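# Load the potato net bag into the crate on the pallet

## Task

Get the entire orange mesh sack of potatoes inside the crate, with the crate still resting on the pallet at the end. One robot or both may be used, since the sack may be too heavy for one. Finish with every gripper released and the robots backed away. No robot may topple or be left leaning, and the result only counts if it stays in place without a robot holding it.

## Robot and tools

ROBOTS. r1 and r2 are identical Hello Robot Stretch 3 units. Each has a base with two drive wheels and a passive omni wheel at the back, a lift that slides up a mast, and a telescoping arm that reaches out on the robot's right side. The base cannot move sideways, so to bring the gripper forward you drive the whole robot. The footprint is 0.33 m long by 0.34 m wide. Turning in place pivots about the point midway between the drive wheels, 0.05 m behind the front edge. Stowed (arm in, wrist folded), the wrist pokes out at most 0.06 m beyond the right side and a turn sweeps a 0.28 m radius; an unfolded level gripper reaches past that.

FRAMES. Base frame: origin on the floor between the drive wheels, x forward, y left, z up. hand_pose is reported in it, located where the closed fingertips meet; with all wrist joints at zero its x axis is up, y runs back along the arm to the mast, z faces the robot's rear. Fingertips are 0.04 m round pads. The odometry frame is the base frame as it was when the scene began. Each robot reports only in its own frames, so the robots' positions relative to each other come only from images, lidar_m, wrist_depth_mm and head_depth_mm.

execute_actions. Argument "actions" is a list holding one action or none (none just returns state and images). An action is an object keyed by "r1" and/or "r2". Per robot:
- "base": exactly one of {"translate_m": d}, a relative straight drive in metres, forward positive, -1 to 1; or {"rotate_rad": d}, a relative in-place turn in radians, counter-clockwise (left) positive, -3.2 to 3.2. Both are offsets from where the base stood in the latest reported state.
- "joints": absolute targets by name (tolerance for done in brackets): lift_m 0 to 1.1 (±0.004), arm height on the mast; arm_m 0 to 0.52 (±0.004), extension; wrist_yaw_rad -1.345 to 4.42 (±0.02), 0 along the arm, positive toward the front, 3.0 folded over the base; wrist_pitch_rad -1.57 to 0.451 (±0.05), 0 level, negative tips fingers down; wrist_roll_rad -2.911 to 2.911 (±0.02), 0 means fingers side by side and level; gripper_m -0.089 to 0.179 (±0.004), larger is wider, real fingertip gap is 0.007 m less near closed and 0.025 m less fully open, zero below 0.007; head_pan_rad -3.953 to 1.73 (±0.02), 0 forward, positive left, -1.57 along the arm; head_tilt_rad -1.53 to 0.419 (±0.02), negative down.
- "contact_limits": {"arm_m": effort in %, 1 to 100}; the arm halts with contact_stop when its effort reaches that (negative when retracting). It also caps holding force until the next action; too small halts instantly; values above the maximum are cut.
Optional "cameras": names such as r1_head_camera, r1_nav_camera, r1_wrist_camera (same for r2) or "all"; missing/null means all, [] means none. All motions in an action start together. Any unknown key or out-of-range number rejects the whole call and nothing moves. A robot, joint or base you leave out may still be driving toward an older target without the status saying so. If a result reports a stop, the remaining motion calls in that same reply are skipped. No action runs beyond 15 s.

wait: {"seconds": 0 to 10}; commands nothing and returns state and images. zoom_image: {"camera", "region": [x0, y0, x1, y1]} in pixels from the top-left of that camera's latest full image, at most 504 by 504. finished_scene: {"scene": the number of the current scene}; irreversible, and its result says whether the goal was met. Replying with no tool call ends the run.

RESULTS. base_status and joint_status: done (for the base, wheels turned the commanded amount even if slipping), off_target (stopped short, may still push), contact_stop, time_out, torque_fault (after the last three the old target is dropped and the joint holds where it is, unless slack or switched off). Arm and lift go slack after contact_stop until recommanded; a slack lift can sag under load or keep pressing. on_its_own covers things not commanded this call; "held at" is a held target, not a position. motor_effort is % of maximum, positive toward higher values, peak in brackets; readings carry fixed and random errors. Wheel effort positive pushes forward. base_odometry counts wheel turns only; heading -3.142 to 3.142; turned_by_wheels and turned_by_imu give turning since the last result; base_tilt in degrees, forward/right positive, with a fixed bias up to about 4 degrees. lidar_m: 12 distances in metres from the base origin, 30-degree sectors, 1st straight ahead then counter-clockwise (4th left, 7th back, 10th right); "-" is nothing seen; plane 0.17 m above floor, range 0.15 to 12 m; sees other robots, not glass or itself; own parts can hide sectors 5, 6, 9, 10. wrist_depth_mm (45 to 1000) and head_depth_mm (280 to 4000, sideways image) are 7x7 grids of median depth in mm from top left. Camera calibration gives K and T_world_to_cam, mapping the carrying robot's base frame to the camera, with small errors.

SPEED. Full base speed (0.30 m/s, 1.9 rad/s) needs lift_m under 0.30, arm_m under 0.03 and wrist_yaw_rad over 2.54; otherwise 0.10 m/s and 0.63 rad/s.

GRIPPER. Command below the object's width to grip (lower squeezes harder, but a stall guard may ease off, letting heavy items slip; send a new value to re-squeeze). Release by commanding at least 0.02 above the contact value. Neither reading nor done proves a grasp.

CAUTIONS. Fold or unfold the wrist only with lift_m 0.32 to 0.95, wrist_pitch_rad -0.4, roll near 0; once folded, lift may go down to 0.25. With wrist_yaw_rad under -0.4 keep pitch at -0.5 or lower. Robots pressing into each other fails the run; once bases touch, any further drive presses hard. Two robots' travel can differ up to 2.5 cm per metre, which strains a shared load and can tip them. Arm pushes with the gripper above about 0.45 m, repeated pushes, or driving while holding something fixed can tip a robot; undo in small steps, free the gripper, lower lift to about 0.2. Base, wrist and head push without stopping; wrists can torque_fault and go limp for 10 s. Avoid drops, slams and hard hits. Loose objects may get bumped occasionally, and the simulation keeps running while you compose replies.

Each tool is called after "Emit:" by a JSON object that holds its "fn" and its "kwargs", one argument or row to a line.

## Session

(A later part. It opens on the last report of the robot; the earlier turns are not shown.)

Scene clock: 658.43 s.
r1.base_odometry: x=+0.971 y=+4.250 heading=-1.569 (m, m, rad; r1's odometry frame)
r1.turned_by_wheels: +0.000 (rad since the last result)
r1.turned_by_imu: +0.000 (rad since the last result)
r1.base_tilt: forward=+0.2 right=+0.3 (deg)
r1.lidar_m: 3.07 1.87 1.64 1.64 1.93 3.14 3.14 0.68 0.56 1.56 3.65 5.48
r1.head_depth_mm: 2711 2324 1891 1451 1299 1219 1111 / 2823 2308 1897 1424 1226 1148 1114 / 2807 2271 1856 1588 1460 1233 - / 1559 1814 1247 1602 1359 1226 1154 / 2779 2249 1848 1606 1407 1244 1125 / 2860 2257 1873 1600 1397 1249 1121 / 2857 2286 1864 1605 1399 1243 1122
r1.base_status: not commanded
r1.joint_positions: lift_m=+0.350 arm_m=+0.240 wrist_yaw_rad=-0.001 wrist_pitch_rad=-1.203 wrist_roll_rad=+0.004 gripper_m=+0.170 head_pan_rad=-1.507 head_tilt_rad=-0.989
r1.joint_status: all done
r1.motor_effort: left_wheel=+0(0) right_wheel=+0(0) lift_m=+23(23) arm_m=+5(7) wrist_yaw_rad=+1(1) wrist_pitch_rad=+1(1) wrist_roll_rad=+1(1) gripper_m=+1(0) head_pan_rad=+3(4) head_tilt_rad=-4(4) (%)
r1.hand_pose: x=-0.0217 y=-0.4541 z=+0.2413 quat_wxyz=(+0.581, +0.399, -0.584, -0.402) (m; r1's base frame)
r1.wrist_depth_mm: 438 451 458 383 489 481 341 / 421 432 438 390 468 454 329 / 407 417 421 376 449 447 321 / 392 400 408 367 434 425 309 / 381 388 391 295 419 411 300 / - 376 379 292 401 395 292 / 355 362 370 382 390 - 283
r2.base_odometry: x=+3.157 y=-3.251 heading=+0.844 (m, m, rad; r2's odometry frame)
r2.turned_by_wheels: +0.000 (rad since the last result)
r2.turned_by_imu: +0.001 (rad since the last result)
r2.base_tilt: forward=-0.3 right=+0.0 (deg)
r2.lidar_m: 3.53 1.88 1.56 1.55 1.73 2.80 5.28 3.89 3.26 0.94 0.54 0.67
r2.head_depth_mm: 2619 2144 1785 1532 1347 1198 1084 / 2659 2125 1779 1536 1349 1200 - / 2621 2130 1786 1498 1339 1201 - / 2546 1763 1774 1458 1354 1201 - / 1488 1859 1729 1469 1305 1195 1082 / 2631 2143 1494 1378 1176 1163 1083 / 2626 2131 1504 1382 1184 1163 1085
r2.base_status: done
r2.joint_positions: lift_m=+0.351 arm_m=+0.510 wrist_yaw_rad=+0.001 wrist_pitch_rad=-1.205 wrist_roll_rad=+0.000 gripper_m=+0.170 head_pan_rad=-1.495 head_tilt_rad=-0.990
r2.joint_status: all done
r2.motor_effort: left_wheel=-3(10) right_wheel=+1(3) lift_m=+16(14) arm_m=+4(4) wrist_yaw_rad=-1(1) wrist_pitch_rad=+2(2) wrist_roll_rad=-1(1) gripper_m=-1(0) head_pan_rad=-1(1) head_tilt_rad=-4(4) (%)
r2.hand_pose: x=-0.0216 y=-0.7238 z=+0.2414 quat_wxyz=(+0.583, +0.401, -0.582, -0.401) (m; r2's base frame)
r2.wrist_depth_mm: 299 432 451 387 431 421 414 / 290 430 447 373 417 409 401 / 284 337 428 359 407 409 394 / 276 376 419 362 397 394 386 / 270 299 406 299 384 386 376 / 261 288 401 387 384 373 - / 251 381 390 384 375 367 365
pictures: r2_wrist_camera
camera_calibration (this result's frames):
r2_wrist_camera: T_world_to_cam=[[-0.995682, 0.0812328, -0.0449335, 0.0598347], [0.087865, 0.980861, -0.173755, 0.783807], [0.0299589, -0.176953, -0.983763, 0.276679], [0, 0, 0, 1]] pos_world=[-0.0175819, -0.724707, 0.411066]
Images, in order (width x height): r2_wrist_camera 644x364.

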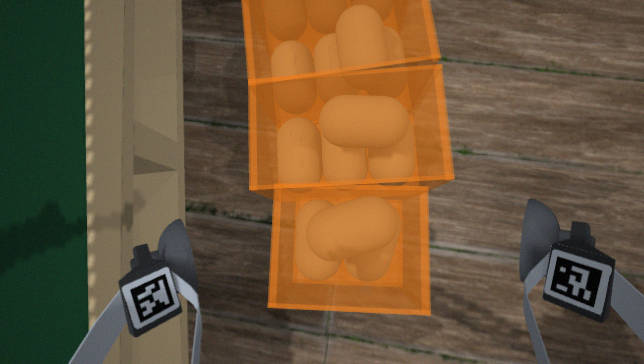

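Emit:
{"fn": "execute_actions", "kwargs": {
  "actions": [
    {"r1":{"joints":{"lift_m":0.2}},"r2":{"joints":{"lift_m":0.2}}}
  ],
  "cameras": []
}}

Emit:
{"fn": "execute_actions", "kwargs": {
  "actions": [
    {"r1":{"joints":{"gripper_m":0.04}},"r2":{"joints":{"gripper_m":0.04}}}
  ],
  "cameras": []
}}

Emit:
{"fn": "execute_actions", "kwargs": {
  "actions": [
    {"r1":{"joints":{"lift_m":0.4,"arm_m":0.28}},"r2":{"joints":{"lift_m":0.4,"arm_m":0.52}}}
  ],
  "cameras": []
}}

Emit:
{"fn": "execute_actions", "kwargs": {
  "actions": [
    {"r1":{"joints":{"lift_m":0.64,"arm_m":0.31,"gripper_m":0.05}},"r2":{"joints":{"lift_m":0.64,"gripper_m":0.05}}}
  ],
  "cameras": []
}}

Emit:
{"fn": "execute_actions", "kwargs": {
  "actions": [
    {"r1":{"base":{"translate_m":-0.3},"joints":{"gripper_m":0.055,"arm_m":0.35}},"r2":{"base":{"translate_m":0.3},"joints":{"gripper_m":0.055,"arm_m":0.48}}}
  ],
  "cameras": ["r1_nav_camera","r1_wrist_camera","r2_wrist_camera","r2_head_camera"]
}}

Scene clock: 667.13 s.
r1.base_odometry: x=+0.971 y=+4.250 heading=-1.569 (m, m, rad; r1's odometry frame)
r1.turned_by_wheels: +0.000 (rad since the last result)
r1.turned_by_imu: +0.001 (rad since the last result)
r1.base_tilt: forward=+0.1 right=+0.4 (deg)
r1.lidar_m: 3.09 1.86 1.64 1.63 1.92 3.14 3.14 0.69 0.56 1.57 3.62 5.50
r1.head_depth_mm: 2755 2293 1908 1452 1290 1208 1108 / 2792 2288 1911 1428 1229 1144 1126 / 2788 2282 1846 1576 1426 1244 1148 / 2812 1829 1760 1517 1369 1219 1144 / 2896 2218 1844 1605 1412 1249 1118 / 2869 2276 1894 1614 1399 1249 1118 / 2845 2270 1887 1595 1389 1237 1125
r1.base_status: not commanded
r1.joint_positions: lift_m=+0.201 arm_m=+0.240 wrist_yaw_rad=-0.001 wrist_pitch_rad=-1.203 wrist_roll_rad=+0.004 gripper_m=+0.170 head_pan_rad=-1.507 head_tilt_rad=-0.989
r1.joint_status: all done
r1.motor_effort: left_wheel=+0(0) right_wheel=+1(1) lift_m=+19(22) arm_m=+5(5) wrist_yaw_rad=+1(1) wrist_pitch_rad=+1(1) wrist_roll_rad=+1(1) gripper_m=-1(1) head_pan_rad=+3(3) head_tilt_rad=-4(4) (%)
r1.hand_pose: x=-0.0217 y=-0.4543 z=+0.0915 quat_wxyz=(+0.582, +0.399, -0.584, -0.402) (m; r1's base frame)
r1.wrist_depth_mm: 275 281 176 166 258 317 305 / 265 272 184 163 227 303 295 / 256 262 218 218 223 290 283 / 246 252 146 155 160 280 271 / - 244 140 147 147 270 261 / - 236 135 142 143 261 252 / 223 229 231 235 241 - 241
r2.base_odometry: x=+3.157 y=-3.251 heading=+0.844 (m, m, rad; r2's odometry frame)
r2.turned_by_wheels: +0.000 (rad since the last result)
r2.turned_by_imu: +0.001 (rad since the last result)
r2.base_tilt: forward=-0.3 right=-0.1 (deg)
r2.lidar_m: 3.53 1.88 1.56 1.55 1.74 2.80 5.29 3.90 3.25 0.94 0.54 0.67
r2.head_depth_mm: 2641 2114 1785 1532 1342 1200 1080 / 2657 2121 1784 1540 1351 1202 - / 2616 2148 1783 1557 1371 1224 - / 2625 1978 1699 1495 1351 1208 - / 2535 1846 1732 1486 1306 1194 1083 / 2658 2131 1502 1377 1178 1170 1080 / 2646 2136 1497 1388 1179 1163 1089
r2.base_status: not commanded
r2.joint_positions: lift_m=+0.201 arm_m=+0.510 wrist_yaw_rad=+0.001 wrist_pitch_rad=-1.205 wrist_roll_rad=+0.000 gripper_m=+0.170 head_pan_rad=-1.495 head_tilt_rad=-0.990
r2.joint_status: all done
r2.motor_effort: left_wheel=-3(2) right_wheel=+1(1) lift_m=+14(15) arm_m=+4(4) wrist_yaw_rad=-1(1) wrist_pitch_rad=+2(1) wrist_roll_rad=-1(1) gripper_m=+0(1) head_pan_rad=-2(1) head_tilt_rad=-4(4) (%)
r2.hand_pose: x=-0.0216 y=-0.7239 z=+0.0915 quat_wxyz=(+0.583, +0.401, -0.582, -0.401) (m; r2's base frame)
r2.wrist_depth_mm: 286 294 286 165 161 272 267 / 272 289 283 213 179 264 257 / 259 282 275 213 212 257 252 / 261 276 267 217 159 255 248 / 256 267 264 147 146 245 241 / 249 263 258 194 195 242 - / 242 255 249 243 238 237 231
pictures: none
No camera images: the call's "cameras" was empty. Leave "cameras" out to get every camera's image.

Scene clock: 668.93 s.
r1.base_odometry: x=+0.971 y=+4.250 heading=-1.569 (m, m, rad; r1's odometry frame)
r1.turned_by_wheels: +0.000 (rad since the last result)
r1.turned_by_imu: +0.000 (rad since the last result)
r1.base_tilt: forward=+0.0 right=+0.2 (deg)
r1.lidar_m: 3.08 1.86 1.63 1.64 1.92 3.14 3.13 0.69 0.56 1.57 3.64 5.51
r1.head_depth_mm: 2729 2342 1892 1468 1293 1214 1111 / 2776 2291 1906 1420 1227 1150 1121 / 2798 2291 1856 1578 1429 1245 1161 / 2732 1827 1766 1522 1362 1232 1151 / 2891 2213 1840 1619 1401 1246 1119 / 2860 2304 1868 1615 1398 1250 1123 / 2887 2268 1875 1595 1395 1250 1109
r1.base_status: not commanded
r1.joint_positions: lift_m=+0.201 arm_m=+0.240 wrist_yaw_rad=-0.001 wrist_pitch_rad=-1.199 wrist_roll_rad=+0.005 gripper_m=+0.044 head_pan_rad=-1.507 head_tilt_rad=-0.989
r1.joint_status: gripper_m off_target (ended at +0.044, target +0.040)
r1.motor_effort: left_wheel=-1(2) right_wheel=+2(2) lift_m=+13(19) arm_m=+5(5) wrist_yaw_rad=+1(2) wrist_pitch_rad=+0(1) wrist_roll_rad=+1(1) gripper_m=-99(100) head_pan_rad=+3(3) head_tilt_rad=-3(4) (%)
r1.hand_pose: x=-0.0217 y=-0.4551 z=+0.0919 quat_wxyz=(+0.582, +0.398, -0.585, -0.401) (m; r1's base frame)
r1.wrist_depth_mm: 280 288 250 177 262 324 313 / 269 276 187 166 232 307 299 / 260 266 218 217 226 295 288 / 250 255 150 159 226 284 274 / 244 248 143 150 151 273 263 / - 239 138 144 145 265 254 / 225 231 233 236 242 - 243
r2.base_odometry: x=+3.157 y=-3.251 heading=+0.844 (m, m, rad; r2's odometry frame)
r2.turned_by_wheels: +0.000 (rad since the last result)
r2.turned_by_imu: +0.000 (rad since the last result)
r2.base_tilt: forward=-0.4 right=-0.2 (deg)
r2.lidar_m: 3.53 1.88 1.56 1.55 1.74 2.80 5.29 3.91 3.25 0.94 0.54 0.67
r2.head_depth_mm: 2615 2120 1785 1537 1358 1198 1087 / 2632 2127 1779 1538 1349 1200 - / 2615 2136 1792 1550 1373 1224 - / 2636 1965 1726 1485 1350 1195 - / 2549 1856 1745 1487 1303 1193 1086 / 2645 2118 1498 1390 1186 1165 1085 / 2671 2122 1501 1381 1178 1169 1090
r2.base_status: not commanded
r2.joint_positions: lift_m=+0.201 arm_m=+0.510 wrist_yaw_rad=-0.001 wrist_pitch_rad=-1.203 wrist_roll_rad=+0.001 gripper_m=+0.042 head_pan_rad=-1.495 head_tilt_rad=-0.990
r2.joint_status: all done
r2.motor_effort: left_wheel=-3(3) right_wheel=+2(2) lift_m=+14(14) arm_m=+4(4) wrist_yaw_rad=+1(1) wrist_pitch_rad=+1(2) wrist_roll_rad=-1(1) gripper_m=-46(98) head_pan_rad=-1(2) head_tilt_rad=-4(4) (%)
r2.hand_pose: x=-0.0217 y=-0.7243 z=+0.0916 quat_wxyz=(+0.583, +0.400, -0.583, -0.401) (m; r2's base frame)
r2.wrist_depth_mm: 290 300 293 167 163 276 270 / 279 294 286 212 177 268 262 / 255 284 278 217 214 261 257 / 265 276 273 223 167 254 248 / 258 269 265 150 149 249 245 / 254 266 255 198 196 243 237 / 245 254 252 247 242 237 234
pictures: none
No camera images: the call's "cameras" was empty. Leave "cameras" out to get every camera's image.

Scene clock: 671.60 s.
r1.base_odometry: x=+0.971 y=+4.250 heading=-1.569 (m, m, rad; r1's odometry frame)
r1.turned_by_wheels: +0.000 (rad since the last result)
r1.turned_by_imu: +0.000 (rad since the last result)
r1.base_tilt: forward=+0.2 right=+0.2 (deg)
r1.lidar_m: 3.10 1.87 1.64 1.64 1.92 3.14 3.14 0.69 0.56 0.54 3.66 5.51
r1.head_depth_mm: 2730 2288 1900 1457 1296 1210 1114 / 2799 2298 1900 1426 1229 1128 1109 / 2776 2306 1827 1594 - 1246 1158 / 1526 1852 1756 1334 1102 1248 1153 / 2776 2281 1856 1614 1410 1245 1122 / 2863 2278 1881 1603 1398 1231 1116 / 2834 2279 1886 1599 1401 1243 1118
r1.base_status: not commanded
r1.joint_positions: lift_m=+0.399 arm_m=+0.280 wrist_yaw_rad=+0.002 wrist_pitch_rad=-1.201 wrist_roll_rad=+0.001 gripper_m=+0.057 head_pan_rad=-1.507 head_tilt_rad=-0.989
r1.joint_status: all done
r1.on_its_own: gripper_m is held at +0.054, not at your +0.040, by its stall guard, which is still easing
r1.motor_effort: left_wheel=+1(1) right_wheel=-1(2) lift_m=+59(63) arm_m=+0(8) wrist_yaw_rad=-2(3) wrist_pitch_rad=+0(20) wrist_roll_rad=+3(3) gripper_m=-47(81) head_pan_rad=+3(3) head_tilt_rad=-3(3) (%)
r1.hand_pose: x=-0.0215 y=-0.4951 z=+0.2901 quat_wxyz=(+0.584, +0.400, -0.583, -0.400) (m; r1's base frame)
r1.wrist_depth_mm: 486 502 508 278 547 537 343 / 468 480 489 234 520 429 330 / 452 464 274 244 501 460 323 / 437 448 245 250 481 376 312 / 426 433 162 168 461 355 303 / - 421 149 156 161 340 293 / 393 406 193 157 427 331 331
r2.base_odometry: x=+3.157 y=-3.251 heading=+0.844 (m, m, rad; r2's odometry frame)
r2.turned_by_wheels: +0.000 (rad since the last result)
r2.turned_by_imu: +0.001 (rad since the last result)
r2.base_tilt: forward=-0.3 right=+0.1 (deg)
r2.lidar_m: 3.53 1.88 1.56 1.56 1.74 2.80 5.29 3.93 3.24 0.77 0.54 0.67
r2.head_depth_mm: 2639 2114 1784 1532 1346 1210 1082 / 2609 2122 1783 1536 1350 1221 - / 2644 2111 1817 1509 1344 1205 - / 2539 1349 1565 1450 1344 1200 - / 1448 1962 1713 1482 1314 1195 1081 / 2614 2129 1501 1380 1177 1174 1085 / 2668 2140 1510 1380 1180 1167 1087
r2.base_status: not commanded
r2.joint_positions: lift_m=+0.399 arm_m=+0.520 wrist_yaw_rad=+0.002 wrist_pitch_rad=-1.197 wrist_roll_rad=-0.009 gripper_m=+0.059 head_pan_rad=-1.495 head_tilt_rad=-0.990
r2.joint_status: all done
r2.on_its_own: gripper_m is held at +0.057, not at your +0.040, by its stall guard, which is still easing
r2.motor_effort: left_wheel=+0(4) right_wheel=-1(2) lift_m=+51(53) arm_m=+0(7) wrist_yaw_rad=-3(3) wrist_pitch_rad=+0(8) wrist_roll_rad=+2(3) gripper_m=-38(46) head_pan_rad=-1(0) head_tilt_rad=-4(4) (%)
r2.hand_pose: x=-0.0215 y=-0.7361 z=+0.2902 quat_wxyz=(+0.587, +0.401, -0.581, -0.396) (m; r2's base frame)
r2.wrist_depth_mm: 298 377 501 307 477 472 459 / 288 374 481 299 253 461 452 / 280 360 476 254 250 447 438 / 274 353 466 246 240 436 430 / 271 337 449 163 163 428 427 / 261 323 440 167 198 427 411 / 257 323 431 200 412 400 401
pictures: none
No camera images: the call's "cameras" was empty. Leave "cameras" out to get every camera's image.

Scene clock: 674.83 s.
r1.base_odometry: x=+0.971 y=+4.250 heading=-1.569 (m, m, rad; r1's odometry frame)
r1.turned_by_wheels: +0.000 (rad since the last result)
r1.turned_by_imu: +0.000 (rad since the last result)
r1.base_tilt: forward=+0.1 right=+0.4 (deg)
r1.lidar_m: 3.09 1.87 1.64 1.63 1.92 3.13 3.13 0.69 0.56 1.56 3.65 5.49
r1.head_depth_mm: 2712 2291 1911 1468 1297 1230 1132 / 2790 2300 1911 1474 - - - / 2833 2278 1899 - 1406 1246 1159 / 1037 974 1796 1052 1333 1247 1154 / 2844 2267 1849 1614 1400 1244 1119 / 2844 2246 1887 1608 1401 1242 1113 / 2840 2272 1866 1595 1394 1243 1117
r1.base_status: not commanded
r1.joint_positions: lift_m=+0.639 arm_m=+0.310 wrist_yaw_rad=+0.002 wrist_pitch_rad=-1.232 wrist_roll_rad=-0.001 gripper_m=+0.070 head_pan_rad=-1.507 head_tilt_rad=-0.989
r1.joint_status: gripper_m off_target (ended at +0.070, target +0.050); the others done
r1.on_its_own: gripper_m is held at +0.068, not at your +0.050, by its stall guard, which is still easing
r1.motor_effort: left_wheel=+1(1) right_wheel=+0(1) lift_m=+60(62) arm_m=+3(2) wrist_yaw_rad=-3(1) wrist_pitch_rad=+9(10) wrist_roll_rad=+4(3) gripper_m=-41(78) head_pan_rad=+3(3) head_tilt_rad=-3(3) (%)
r1.hand_pose: x=-0.0215 y=-0.5172 z=+0.5281 quat_wxyz=(+0.578, +0.409, -0.576, -0.408) (m; r1's base frame)
r1.wrist_depth_mm: 730 749 767 280 804 565 691 / 698 732 732 266 643 534 680 / 684 707 275 236 635 519 661 / 666 683 252 256 601 524 635 / 656 660 165 170 569 495 607 / - 651 150 158 163 512 594 / 617 621 151 154 545 564 577
r2.base_odometry: x=+3.157 y=-3.251 heading=+0.844 (m, m, rad; r2's odometry frame)
r2.turned_by_wheels: +0.000 (rad since the last result)
r2.turned_by_imu: +0.001 (rad since the last result)
r2.base_tilt: forward=-0.3 right=+0.0 (deg)
r2.lidar_m: 3.53 1.88 1.56 1.56 1.73 2.79 5.30 3.90 3.25 0.94 0.54 0.68
r2.head_depth_mm: 2638 2127 1780 1535 1347 1218 1099 / 2636 2119 1783 1570 - 1177 - / 2629 2265 1703 1537 1339 1219 - / 1072 1839 1195 1504 1353 1204 - / 2541 2076 1701 1475 1299 1195 1085 / 2641 2131 1499 1381 1185 1166 1085 / 2635 2135 1507 1371 1176 1171 1087
r2.base_status: not commanded
r2.joint_positions: lift_m=+0.639 arm_m=+0.520 wrist_yaw_rad=+0.001 wrist_pitch_rad=-1.222 wrist_roll_rad=-0.005 gripper_m=+0.068 head_pan_rad=-1.495 head_tilt_rad=-0.990
r2.joint_status: gripper_m off_target (ended at +0.068, target +0.050); the others done
r2.on_its_own: gripper_m is held at +0.066, not at your +0.050, by its stall guard, which is still easing
r2.motor_effort: left_wheel=+0(1) right_wheel=+0(1) lift_m=+51(53) arm_m=+0(0) wrist_yaw_rad=-1(2) wrist_pitch_rad=+7(7) wrist_roll_rad=+1(2) gripper_m=-35(76) head_pan_rad=-2(1) head_tilt_rad=-4(4) (%)
r2.hand_pose: x=-0.0216 y=-0.7300 z=+0.5286 quat_wxyz=(+0.581, +0.407, -0.577, -0.405) (m; r2's base frame)
r2.wrist_depth_mm: 499 499 626 308 696 694 690 / 627 529 603 303 258 704 688 / 603 495 604 259 233 676 672 / 610 577 569 247 242 650 639 / 569 578 613 164 162 644 644 / 566 559 558 165 198 633 626 / 562 425 538 196 206 611 606
pictures: none
No camera images: the call's "cameras" was empty. Leave "cameras" out to get every camera's image.

Scene clock: 679.00 s.
r1.base_odometry: x=+0.971 y=+4.550 heading=-1.569 (m, m, rad; r1's odometry frame)
r1.turned_by_wheels: +0.000 (rad since the last result)
r1.turned_by_imu: +0.001 (rad since the last result)
r1.base_tilt: forward=+0.1 right=+0.3 (deg)
r1.lidar_m: 3.25 1.96 1.72 1.72 2.02 2.87 2.88 3.37 0.50 0.49 3.52 5.79
r1.head_depth_mm: 2684 2292 1898 1498 1272 1190 1098 / 2702 2301 1911 1424 - - - / 2811 2280 1942 1364 1265 1206 1131 / 1016 987 1182 914 1140 1128 1133 / 2885 2279 1840 1607 1397 1226 1111 / 2884 2254 1886 1604 1399 1246 1113 / 2860 2260 1900 1608 1396 1243 1116
r1.base_status: done
r1.joint_positions: lift_m=+0.639 arm_m=+0.350 wrist_yaw_rad=+0.002 wrist_pitch_rad=-1.255 wrist_roll_rad=-0.001 gripper_m=+0.078 head_pan_rad=-1.507 head_tilt_rad=-0.989
r1.joint_status: gripper_m off_target (ended at +0.078, target +0.055); the others done
r1.on_its_own: gripper_m is held at +0.076, not at your +0.055, by its stall guard, which is still easing
r1.motor_effort: left_wheel=+1(4) right_wheel=-1(6) lift_m=+59(60) arm_m=+4(7) wrist_yaw_rad=-3(3) wrist_pitch_rad=+15(15) wrist_roll_rad=+4(4) gripper_m=-36(100) head_pan_rad=+3(4) head_tilt_rad=-4(4) (%)
r1.hand_pose: x=-0.0215 y=-0.5514 z=+0.5267 quat_wxyz=(+0.573, +0.416, -0.571, -0.415) (m; r1's base frame)
r1.wrist_depth_mm: 722 742 745 279 641 658 522 / 702 721 724 309 616 635 499 / 683 695 277 232 607 618 487 / 665 674 261 264 594 597 468 / 647 671 170 176 574 580 452 / - 645 151 158 167 526 440 / 613 628 148 152 362 476 411
r2.base_odometry: x=+3.356 y=-3.027 heading=+0.844 (m, m, rad; r2's odometry frame)
r2.turned_by_wheels: +0.000 (rad since the last result)
r2.turned_by_imu: -0.001 (rad since the last result)
r2.base_tilt: forward=-0.3 right=+0.0 (deg)
r2.lidar_m: 3.23 1.82 1.50 1.50 1.67 2.69 5.59 3.96 3.32 0.49 0.50 3.25
r2.head_depth_mm: 2630 2125 1785 1539 1354 1220 1095 / 2619 2112 1773 1562 - 1183 - / 2637 2205 1710 1514 1311 1204 - / 1632 1782 1194 1327 1192 1168 - / 2517 2066 1494 1378 1188 1166 1085 / 2651 2124 1519 1377 1180 1173 1083 / 2642 2132 1667 1431 1278 1161 1088
r2.base_status: done
r2.joint_positions: lift_m=+0.639 arm_m=+0.480 wrist_yaw_rad=+0.000 wrist_pitch_rad=-1.240 wrist_roll_rad=-0.003 gripper_m=+0.076 head_pan_rad=-1.495 head_tilt_rad=-0.990
r2.joint_status: gripper_m off_target (ended at +0.076, target +0.055); the others done
r2.on_its_own: gripper_m is held at +0.074, not at your +0.055, by its stall guard, which is still easing
r2.motor_effort: left_wheel=-2(4) right_wheel=+0(4) lift_m=+51(51) arm_m=-3(6) wrist_yaw_rad=+1(1) wrist_pitch_rad=+12(12) wrist_roll_rad=+0(1) gripper_m=-32(83) head_pan_rad=-2(0) head_tilt_rad=-5(4) (%)
r2.hand_pose: x=-0.0217 y=-0.6858 z=+0.5274 quat_wxyz=(+0.576, +0.411, -0.574, -0.411) (m; r2's base frame)
r2.wrist_depth_mm: 646 545 591 318 715 694 689 / 630 574 596 304 269 675 662 / 635 554 583 241 226 666 664 / 600 529 576 251 245 666 639 / 651 503 561 165 165 648 623 / 639 445 541 162 194 630 627 / 625 508 545 193 191 621 593
pictures: r1_nav_camera (sideways: a quarter turn counterclockwise sets it upright), r1_wrist_camera, r2_head_camera (sideways: a quarter turn clockwise sets it upright), r2_wrist_camera
camera_calibration (this result's frames):
r1_nav_camera: T_world_to_cam=[[0.00286379, -0.874932, 0.484237, -0.588428], [-0.998188, -0.0316047, -0.0512008, 0.123318], [0.0601014, -0.483213, -0.873437, 1.0858], [0, 0, 0, 1]] pos_world=[0.0595219, 0.0137361, 1.23963]
r1_wrist_camera: T_world_to_cam=[[-0.987911, -0.122322, 0.0952344, -0.15484], [-0.136165, 0.978345, -0.155883, 0.660436], [-0.0741041, -0.166966, -0.983174, 0.585547], [0, 0, 0, 1]] pos_world=[-0.0196481, -0.567309, 0.693392]
r2_head_camera: T_world_to_cam=[[-0.000381025, 0.835641, -0.549276, 0.7319], [0.999751, 0.0125661, 0.0184239, -0.0308714], [0.022298, -0.549132, -0.835438, 1.04707], [0, 0, 0, 1]] pos_world=[0.00779514, -0.0362405, 1.27734]
r2_wrist_camera: T_world_to_cam=[[-0.995822, 0.081526, -0.0411438, 0.0677025], [0.086532, 0.986382, -0.139867, 0.782126], [0.0291807, -0.142842, -0.989315, 0.591137], [0, 0, 0, 1]] pos_world=[-0.0175091, -0.692555, 0.697]
Images, in order (width x height): r1_nav_camera 672x504, r1_wrist_camera 644x364, r2_head_camera 896x504, r2_wrist_camera 644x364.

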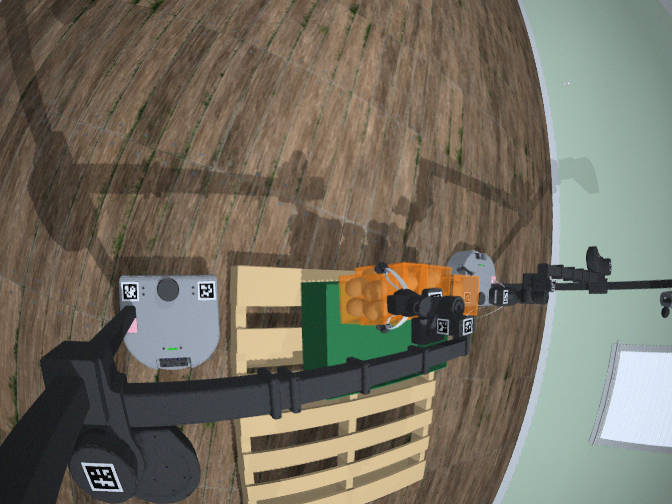

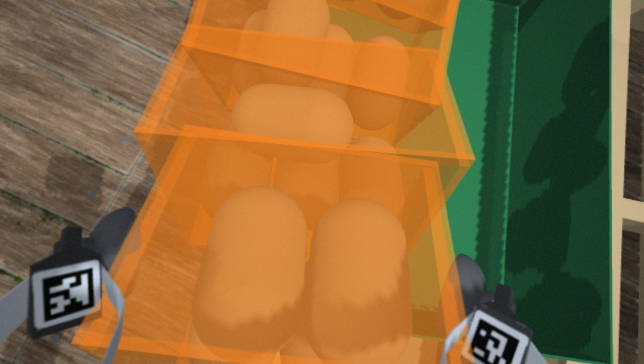

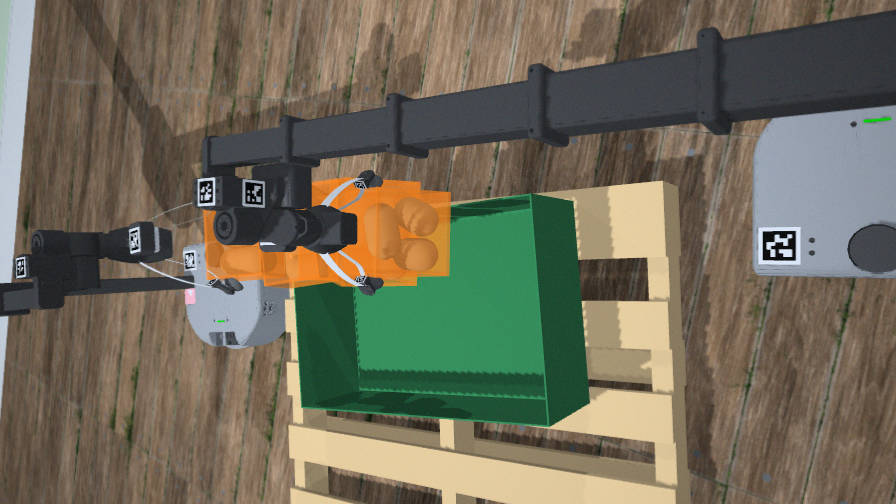

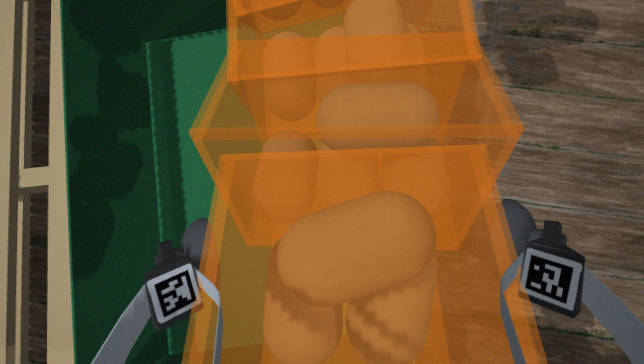

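Emit:
{"fn": "execute_actions", "kwargs": {
  "actions": [
    {"r1":{"base":{"translate_m":-0.17},"joints":{"gripper_m":0.05}},"r2":{"base":{"translate_m":0.17},"joints":{"gripper_m":0.05}}}
  ]
}}

Scene clock: 692.17 s.
r1.base_odometry: x=+0.970 y=+4.720 heading=-1.569 (m, m, rad; r1's odometry frame)
r1.turned_by_wheels: +0.000 (rad since the last result)
r1.turned_by_imu: +0.002 (rad since the last result)
r1.base_tilt: forward=+0.2 right=+0.4 (deg)
r1.lidar_m: 3.33 2.01 1.77 1.77 2.08 2.71 2.72 3.17 0.50 0.48 0.50 5.95
r1.head_depth_mm: 2622 2328 1904 1529 1348 1183 1096 / 2673 2293 1904 1494 - - - / 2729 2293 1938 1368 1251 1192 1073 / 1020 970 1723 925 1131 1146 1107 / 2807 2271 1784 1414 1261 1179 1103 / 2847 2256 1872 1607 1373 1158 1100 / 2817 2263 1866 1604 1394 1240 1119
r1.base_status: done
r1.joint_positions: lift_m=+0.639 arm_m=+0.350 wrist_yaw_rad=+0.004 wrist_pitch_rad=-1.262 wrist_roll_rad=-0.003 gripper_m=+0.061 head_pan_rad=-1.507 head_tilt_rad=-0.989
r1.joint_status: gripper_m off_target (ended at +0.061, target +0.050)
r1.on_its_own: gripper_m is held at +0.059, not at your +0.050, by its stall guard, which is still easing
r1.motor_effort: left_wheel=+1(4) right_wheel=-1(6) lift_m=+59(58) arm_m=+4(4) wrist_yaw_rad=-4(4) wrist_pitch_rad=+17(17) wrist_roll_rad=+4(4) gripper_m=-45(100) head_pan_rad=+3(3) head_tilt_rad=-4(4) (%)
r1.hand_pose: x=-0.0214 y=-0.5496 z=+0.5263 quat_wxyz=(+0.573, +0.419, -0.569, -0.416) (m; r1's base frame)
r1.wrist_depth_mm: 716 713 556 284 599 665 704 / 692 494 539 315 500 657 682 / 673 476 285 233 558 630 648 / 658 460 267 266 473 615 632 / 656 537 177 182 427 596 621 / - 477 154 162 175 591 593 / 611 515 148 153 158 693 580
r2.base_odometry: x=+3.469 y=-2.900 heading=+0.844 (m, m, rad; r2's odometry frame)
r2.turned_by_wheels: +0.000 (rad since the last result)
r2.turned_by_imu: +0.002 (rad since the last result)
r2.base_tilt: forward=-0.4 right=-0.1 (deg)
r2.lidar_m: 3.06 1.78 1.47 1.46 1.63 2.62 5.72 4.04 0.51 0.47 0.48 3.06
r2.head_depth_mm: 2622 2130 1782 1533 1349 1221 1100 / 2645 2119 1795 1552 - 1162 - / 2603 2211 1454 1354 1194 1176 - / 1017 1772 1206 1322 1195 1182 - / 2456 2115 1669 1380 1215 1166 1081 / 2608 2143 1672 1441 1260 1166 1084 / 2668 2130 1667 1427 1284 1168 1083
r2.base_status: done
r2.joint_positions: lift_m=+0.639 arm_m=+0.480 wrist_yaw_rad=+0.000 wrist_pitch_rad=-1.248 wrist_roll_rad=-0.003 gripper_m=+0.064 head_pan_rad=-1.495 head_tilt_rad=-0.990
r2.joint_status: gripper_m off_target (ended at +0.064, target +0.050)
r2.on_its_own: gripper_m is held at +0.062, not at your +0.050, by its stall guard, which is still easing
r2.motor_effort: left_wheel=-1(4) right_wheel=-1(5) lift_m=+51(51) arm_m=-2(3) wrist_yaw_rad=+1(1) wrist_pitch_rad=+14(15) wrist_roll_rad=+0(0) gripper_m=-36(98) head_pan_rad=-1(1) head_tilt_rad=-5(4) (%)
r2.hand_pose: x=-0.0216 y=-0.6835 z=+0.5269 quat_wxyz=(+0.575, +0.414, -0.573, -0.413) (m; r2's base frame)
r2.wrist_depth_mm: 639 723 543 323 506 680 658 / 671 707 501 307 264 483 650 / 687 610 538 237 224 467 651 / 597 586 447 256 252 452 645 / 657 577 512 167 166 522 646 / 635 686 458 165 196 526 639 / 632 554 493 194 190 433 612
pictures: r1_head_camera (sideways: a quarter turn clockwise sets it upright), r1_nav_camera (sideways: a quarter turn counterclockwise sets it upright), r1_wrist_camera, r2_head_camera (sideways: a quarter turn clockwise sets it upright), r2_nav_camera (sideways: a quarter turn counterclockwise sets it upright), r2_wrist_camera
camera_calibration (this result's frames):
r1_head_camera: T_world_to_cam=[[-0.00374256, 0.792151, -0.610313, 0.813079], [0.999963, -0.00175894, -0.00841498, 0.00708176], [-0.00773944, -0.610322, -0.792116, 0.988647], [0, 0, 0, 1]] pos_world=[0.00361309, -0.0406759, 1.27942]
r1_nav_camera: T_world_to_cam=[[0.00286411, -0.874932, 0.484237, -0.588428], [-0.998188, -0.031605, -0.0512008, 0.123318], [0.0601016, -0.483213, -0.873438, 1.0858], [0, 0, 0, 1]] pos_world=[0.0595219, 0.0137362, 1.23963]
r1_wrist_camera: T_world_to_cam=[[-0.987509, -0.12584, 0.094814, -0.156211], [-0.139059, 0.979017, -0.148954, 0.655324], [-0.0740802, -0.160278, -0.984288, 0.589731], [0, 0, 0, 1]] pos_world=[-0.0194438, -0.56671, 0.69289]
r2_head_camera: T_world_to_cam=[[-0.000381027, 0.835641, -0.549276, 0.7319], [0.999751, 0.0125661, 0.0184239, -0.0308714], [0.022298, -0.549132, -0.835438, 1.04707], [0, 0, 0, 1]] pos_world=[0.00779514, -0.0362405, 1.27734]
r2_nav_camera: T_world_to_cam=[[0.0344734, -0.808691, 0.587223, -0.711869], [-0.999159, -0.0409434, 0.00227136, 0.0512315], [0.0222061, -0.586807, -0.809422, 1.01603], [0, 0, 0, 1]] pos_world=[0.053167, 0.0226283, 1.24031]
r2_wrist_camera: T_world_to_cam=[[-0.995822, 0.0818746, -0.0404314, 0.0673621], [0.086524, 0.987569, -0.131228, 0.776096], [0.0291846, -0.134178, -0.990527, 0.597506], [0, 0, 0, 1]] pos_world=[-0.0175083, -0.691792, 0.696415]
Images, in order (width x height): r1_head_camera 896x504, r1_nav_camera 672x504, r1_wrist_camera 644x364, r2_head_camera 896x504, r2_nav_camera 672x504, r2_wrist_camera 644x364.

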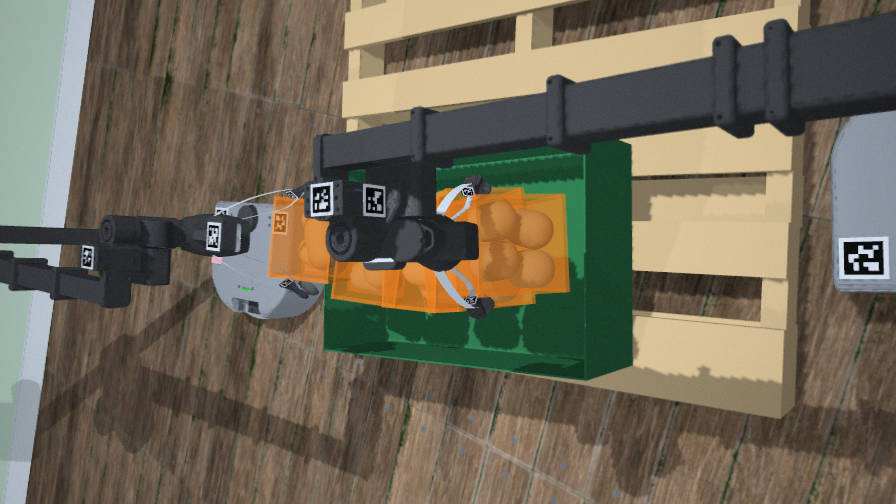

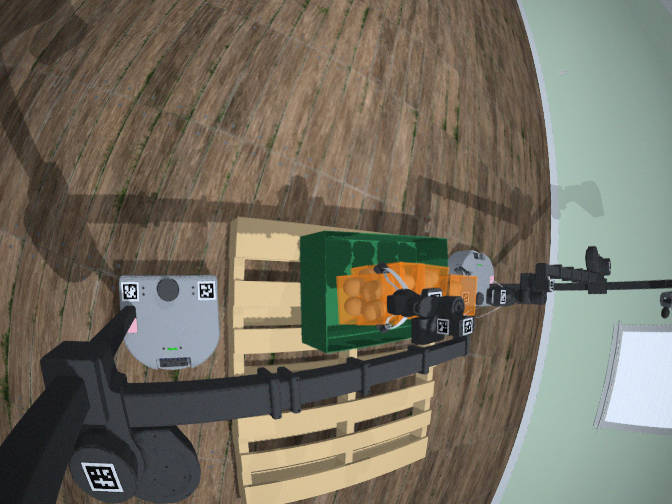

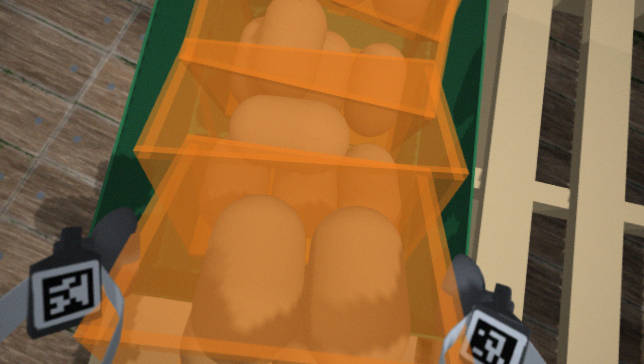

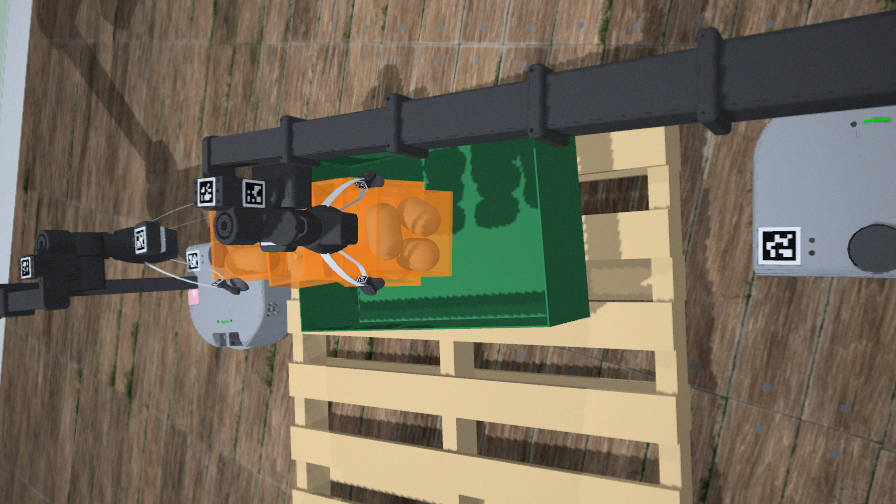

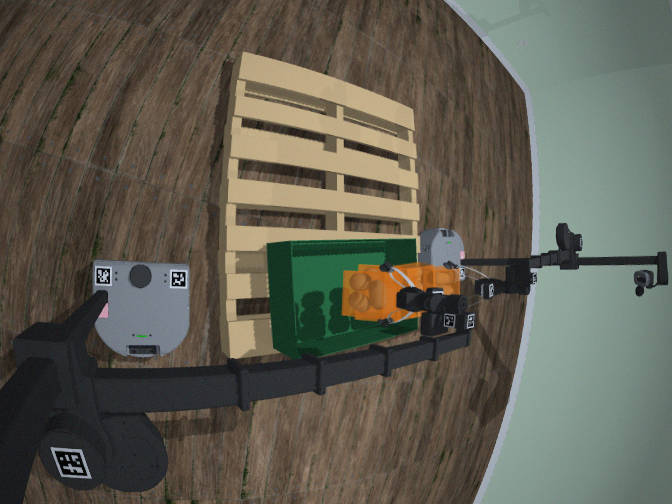

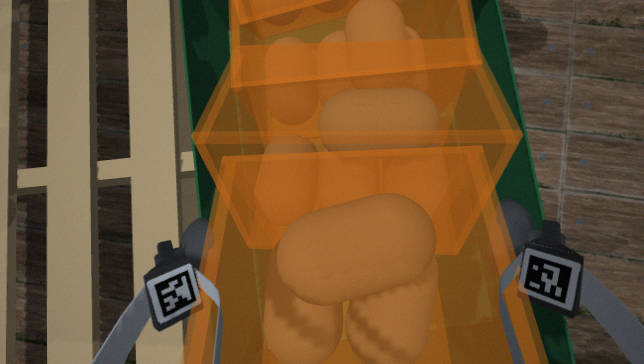

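Emit:
{"fn": "execute_actions", "kwargs": {
  "actions": [
    {"r1":{"joints":{"arm_m":0.43,"gripper_m":0.055}},"r2":{"joints":{"arm_m":0.40,"gripper_m":0.055}}}
  ],
  "cameras": []
}}

Emit:
{"fn": "execute_actions", "kwargs": {
  "actions": [
    {"r1":{"joints":{"lift_m":0.45,"arm_m":0.44}},"r2":{"joints":{"lift_m":0.45,"arm_m":0.41}}}
  ],
  "cameras": ["r1_head_camera","r2_head_camera","r1_wrist_camera"]
}}

Scene clock: 705.87 s.
r1.base_odometry: x=+0.970 y=+4.720 heading=-1.569 (m, m, rad; r1's odometry frame)
r1.turned_by_wheels: +0.000 (rad since the last result)
r1.turned_by_imu: +0.001 (rad since the last result)
r1.base_tilt: forward=+0.1 right=+0.4 (deg)
r1.lidar_m: 3.33 2.02 1.77 1.77 2.09 2.71 2.71 3.18 0.50 0.48 0.50 5.91
r1.head_depth_mm: 2684 2323 1900 1522 1350 1189 1100 / 2684 2287 1927 1497 - - - / 2754 2287 - 1420 1246 1187 1084 / 997 1836 1729 974 1264 1140 1112 / 2804 2284 1792 1378 1262 1173 1106 / 2854 2281 1887 1596 1373 1160 1099 / 2835 2302 1872 1604 1401 1243 1112
r1.base_status: not commanded
r1.joint_positions: lift_m=+0.639 arm_m=+0.430 wrist_yaw_rad=+0.004 wrist_pitch_rad=-1.257 wrist_roll_rad=-0.003 gripper_m=+0.062 head_pan_rad=-1.507 head_tilt_rad=-0.989
r1.joint_status: gripper_m off_target (ended at +0.062, target +0.055); the others done
r1.on_its_own: gripper_m is held at +0.059, not at your +0.055, by its stall guard, which is still easing
r1.motor_effort: left_wheel=+1(2) right_wheel=-1(1) lift_m=+59(59) arm_m=+5(6) wrist_yaw_rad=-5(4) wrist_pitch_rad=+16(16) wrist_roll_rad=+4(4) gripper_m=-45(100) head_pan_rad=+3(3) head_tilt_rad=-4(3) (%)
r1.hand_pose: x=-0.0214 y=-0.6306 z=+0.5266 quat_wxyz=(+0.574, +0.418, -0.570, -0.415) (m; r1's base frame)
r1.wrist_depth_mm: 717 724 603 281 587 677 703 / 693 493 537 315 509 651 664 / 676 480 291 235 532 634 659 / 667 455 270 269 478 626 633 / 644 531 178 184 421 597 618 / - 528 155 162 175 589 604 / 372 430 148 153 261 690 583
r2.base_odometry: x=+3.469 y=-2.900 heading=+0.844 (m, m, rad; r2's odometry frame)
r2.turned_by_wheels: +0.000 (rad since the last result)
r2.turned_by_imu: +0.002 (rad since the last result)
r2.base_tilt: forward=-0.3 right=+0.0 (deg)
r2.lidar_m: 3.06 1.77 1.47 1.46 1.63 2.63 5.77 4.02 0.50 0.47 0.48 3.09
r2.head_depth_mm: 2609 2124 1787 1538 1354 1219 1100 / 2631 2125 1829 1576 - 1166 - / 2621 2109 - 1328 1198 1174 - / 2473 1713 1180 1072 1195 1188 - / 2464 2118 1664 1378 1220 1166 1090 / 2625 2131 1672 1432 1262 1174 1080 / 2653 2125 1670 1411 1281 1163 1080
r2.base_status: not commanded
r2.joint_positions: lift_m=+0.639 arm_m=+0.400 wrist_yaw_rad=+0.000 wrist_pitch_rad=-1.247 wrist_roll_rad=-0.001 gripper_m=+0.061 head_pan_rad=-1.495 head_tilt_rad=-0.990
r2.joint_status: gripper_m off_target (ended at +0.061, target +0.055); the others done
r2.motor_effort: left_wheel=-1(1) right_wheel=+0(1) lift_m=+51(51) arm_m=-3(1) wrist_yaw_rad=+0(0) wrist_pitch_rad=+14(15) wrist_roll_rad=+0(0) gripper_m=-38(98) head_pan_rad=-2(0) head_tilt_rad=-4(4) (%)
r2.hand_pose: x=-0.0216 y=-0.6039 z=+0.5270 quat_wxyz=(+0.574, +0.413, -0.573, -0.413) (m; r2's base frame)
r2.wrist_depth_mm: 647 725 576 326 519 480 670 / 636 626 539 307 301 467 659 / 603 600 589 273 224 467 656 / 646 582 455 256 250 456 634 / 651 581 508 167 166 535 626 / 642 691 435 164 195 435 623 / 621 547 502 195 189 511 599
pictures: none
No camera images: the call's "cameras" was empty. Leave "cameras" out to get every camera's image.

Scene clock: 708.43 s.
r1.base_odometry: x=+0.970 y=+4.720 heading=-1.569 (m, m, rad; r1's odometry frame)
r1.turned_by_wheels: +0.000 (rad since the last result)
r1.turned_by_imu: +0.000 (rad since the last result)
r1.base_tilt: forward=+0.0 right=+0.4 (deg)
r1.lidar_m: 3.34 2.00 1.77 1.77 2.08 2.71 2.72 3.17 0.50 0.48 0.50 5.94
r1.head_depth_mm: 2634 2312 1924 1528 1345 1154 1096 / 2715 2301 1893 1532 1346 1226 1084 / 2700 2272 1835 1366 1248 1235 1075 / 1454 1157 1431 1267 1129 1138 1112 / 2743 2272 1795 1418 1263 1177 1102 / 2880 2270 1903 1603 1373 1159 1106 / 2815 2257 1859 1611 1399 1239 1118
r1.base_status: not commanded
r1.joint_positions: lift_m=+0.450 arm_m=+0.439 wrist_yaw_rad=+0.004 wrist_pitch_rad=-1.275 wrist_roll_rad=-0.003 gripper_m=+0.078 head_pan_rad=-1.507 head_tilt_rad=-0.989
r1.joint_status: all done
r1.on_its_own: gripper_m is held at +0.076, not at your +0.055, by its stall guard, which is still easing
r1.motor_effort: left_wheel=+1(1) right_wheel=-1(1) lift_m=+39(52) arm_m=+7(5) wrist_yaw_rad=-4(5) wrist_pitch_rad=+21(21) wrist_roll_rad=+4(4) gripper_m=-32(45) head_pan_rad=+3(3) head_tilt_rad=-4(4) (%)
r1.hand_pose: x=-0.0214 y=-0.6361 z=+0.3364 quat_wxyz=(+0.570, +0.423, -0.566, -0.420) (m; r1's base frame)
r1.wrist_depth_mm: 257 361 394 277 414 378 250 / 266 376 382 312 403 362 242 / 275 370 283 234 394 343 235 / 286 360 270 271 387 327 227 / 284 354 181 186 376 314 220 / - 346 155 164 179 280 213 / 324 338 145 152 257 252 208
r2.base_odometry: x=+3.469 y=-2.900 heading=+0.844 (m, m, rad; r2's odometry frame)
r2.turned_by_wheels: +0.000 (rad since the last result)
r2.turned_by_imu: +0.000 (rad since the last result)
r2.base_tilt: forward=-0.3 right=+0.0 (deg)
r2.lidar_m: 3.05 1.78 1.47 1.47 1.63 2.63 5.76 4.04 0.50 0.47 0.48 3.08
r2.head_depth_mm: 2630 2118 1785 1534 1346 1205 1080 / 2635 2116 1792 1473 1282 1184 - / 2637 2133 1516 1303 1198 1186 - / 2656 1689 1373 1315 1182 1179 - / 1381 1959 1672 1380 1215 1161 1079 / 2645 2132 1672 1431 1259 1169 1089 / 2708 2131 1662 1416 1287 1167 1083
r2.base_status: not commanded
r2.joint_positions: lift_m=+0.450 arm_m=+0.410 wrist_yaw_rad=+0.000 wrist_pitch_rad=-1.261 wrist_roll_rad=-0.001 gripper_m=+0.076 head_pan_rad=-1.495 head_tilt_rad=-0.990
r2.joint_status: all done
r2.on_its_own: gripper_m is held at +0.074, not at your +0.055, by its stall guard, which is still easing
r2.motor_effort: left_wheel=-1(2) right_wheel=+1(0) lift_m=+27(45) arm_m=+5(5) wrist_yaw_rad=+0(1) wrist_pitch_rad=+18(18) wrist_roll_rad=+0(0) gripper_m=-32(38) head_pan_rad=-1(1) head_tilt_rad=-4(4) (%)
r2.hand_pose: x=-0.0216 y=-0.6096 z=+0.3373 quat_wxyz=(+0.571, +0.417, -0.570, -0.417) (m; r2's base frame)
r2.wrist_depth_mm: 416 292 398 324 379 373 255 / 411 280 393 304 275 372 262 / 408 268 389 277 223 366 271 / 402 257 380 256 249 363 277 / 393 246 377 168 166 361 278 / 388 219 368 164 195 352 267 / 387 243 328 193 189 294 264
pictures: r1_head_camera (sideways: a quarter turn clockwise sets it upright), r1_wrist_camera, r2_head_camera (sideways: a quarter turn clockwise sets it upright)
camera_calibration (this result's frames):
r1_head_camera: T_world_to_cam=[[-0.00374228, 0.792151, -0.610313, 0.813079], [0.999963, -0.0017593, -0.00841498, 0.00708176], [-0.00773966, -0.610322, -0.792116, 0.988647], [0, 0, 0, 1]] pos_world=[0.00361307, -0.0406759, 1.27942]
r1_wrist_camera: T_world_to_cam=[[-0.987479, -0.127256, 0.0932309, -0.149457], [-0.139246, 0.980872, -0.136014, 0.708491], [-0.074139, -0.147293, -0.98631, 0.397835], [0, 0, 0, 1]] pos_world=[-0.0194355, -0.65536, 0.502688]
r2_head_camera: T_world_to_cam=[[-0.000381127, 0.835641, -0.549276, 0.7319], [0.999751, 0.0125662, 0.0184239, -0.0308714], [0.0222981, -0.549132, -0.835438, 1.04707], [0, 0, 0, 1]] pos_world=[0.00779515, -0.0362405, 1.27734]
Images, in order (width x height): r1_head_camera 896x504, r1_wrist_camera 644x364, r2_head_camera 896x504.

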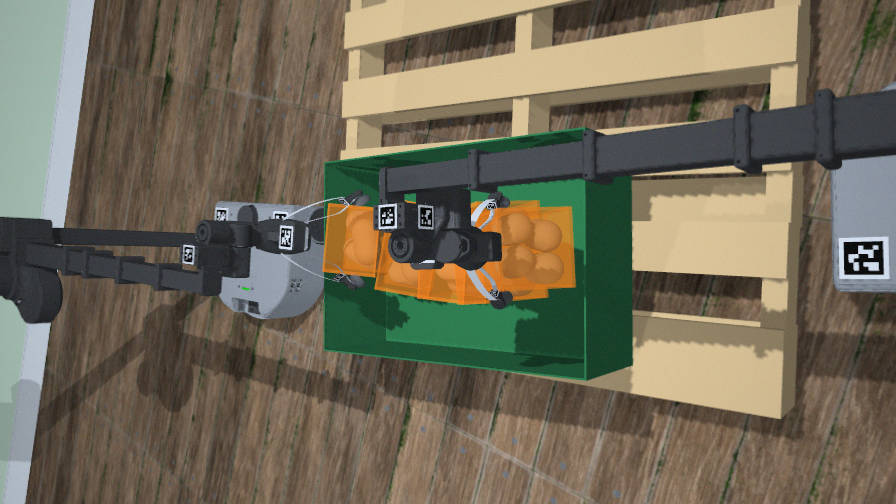

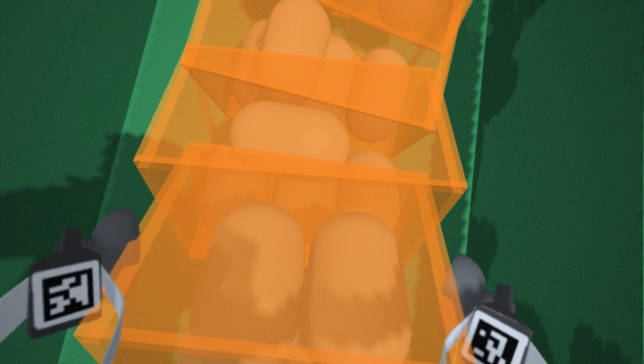

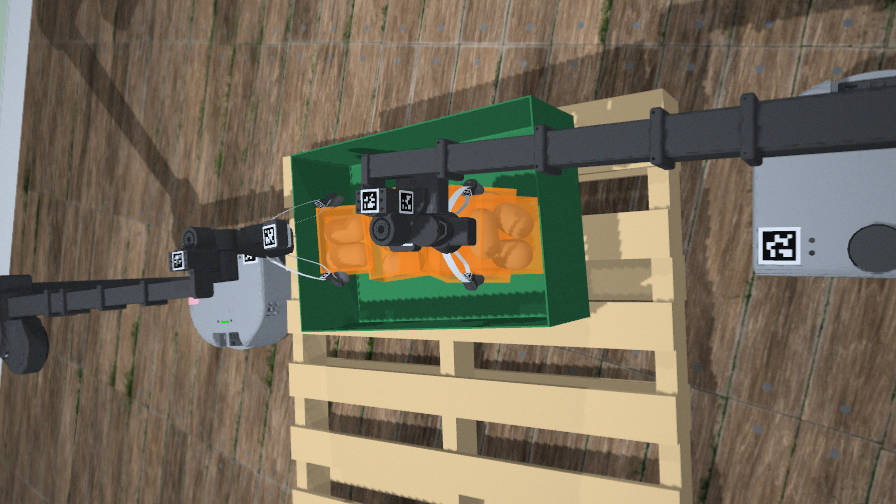

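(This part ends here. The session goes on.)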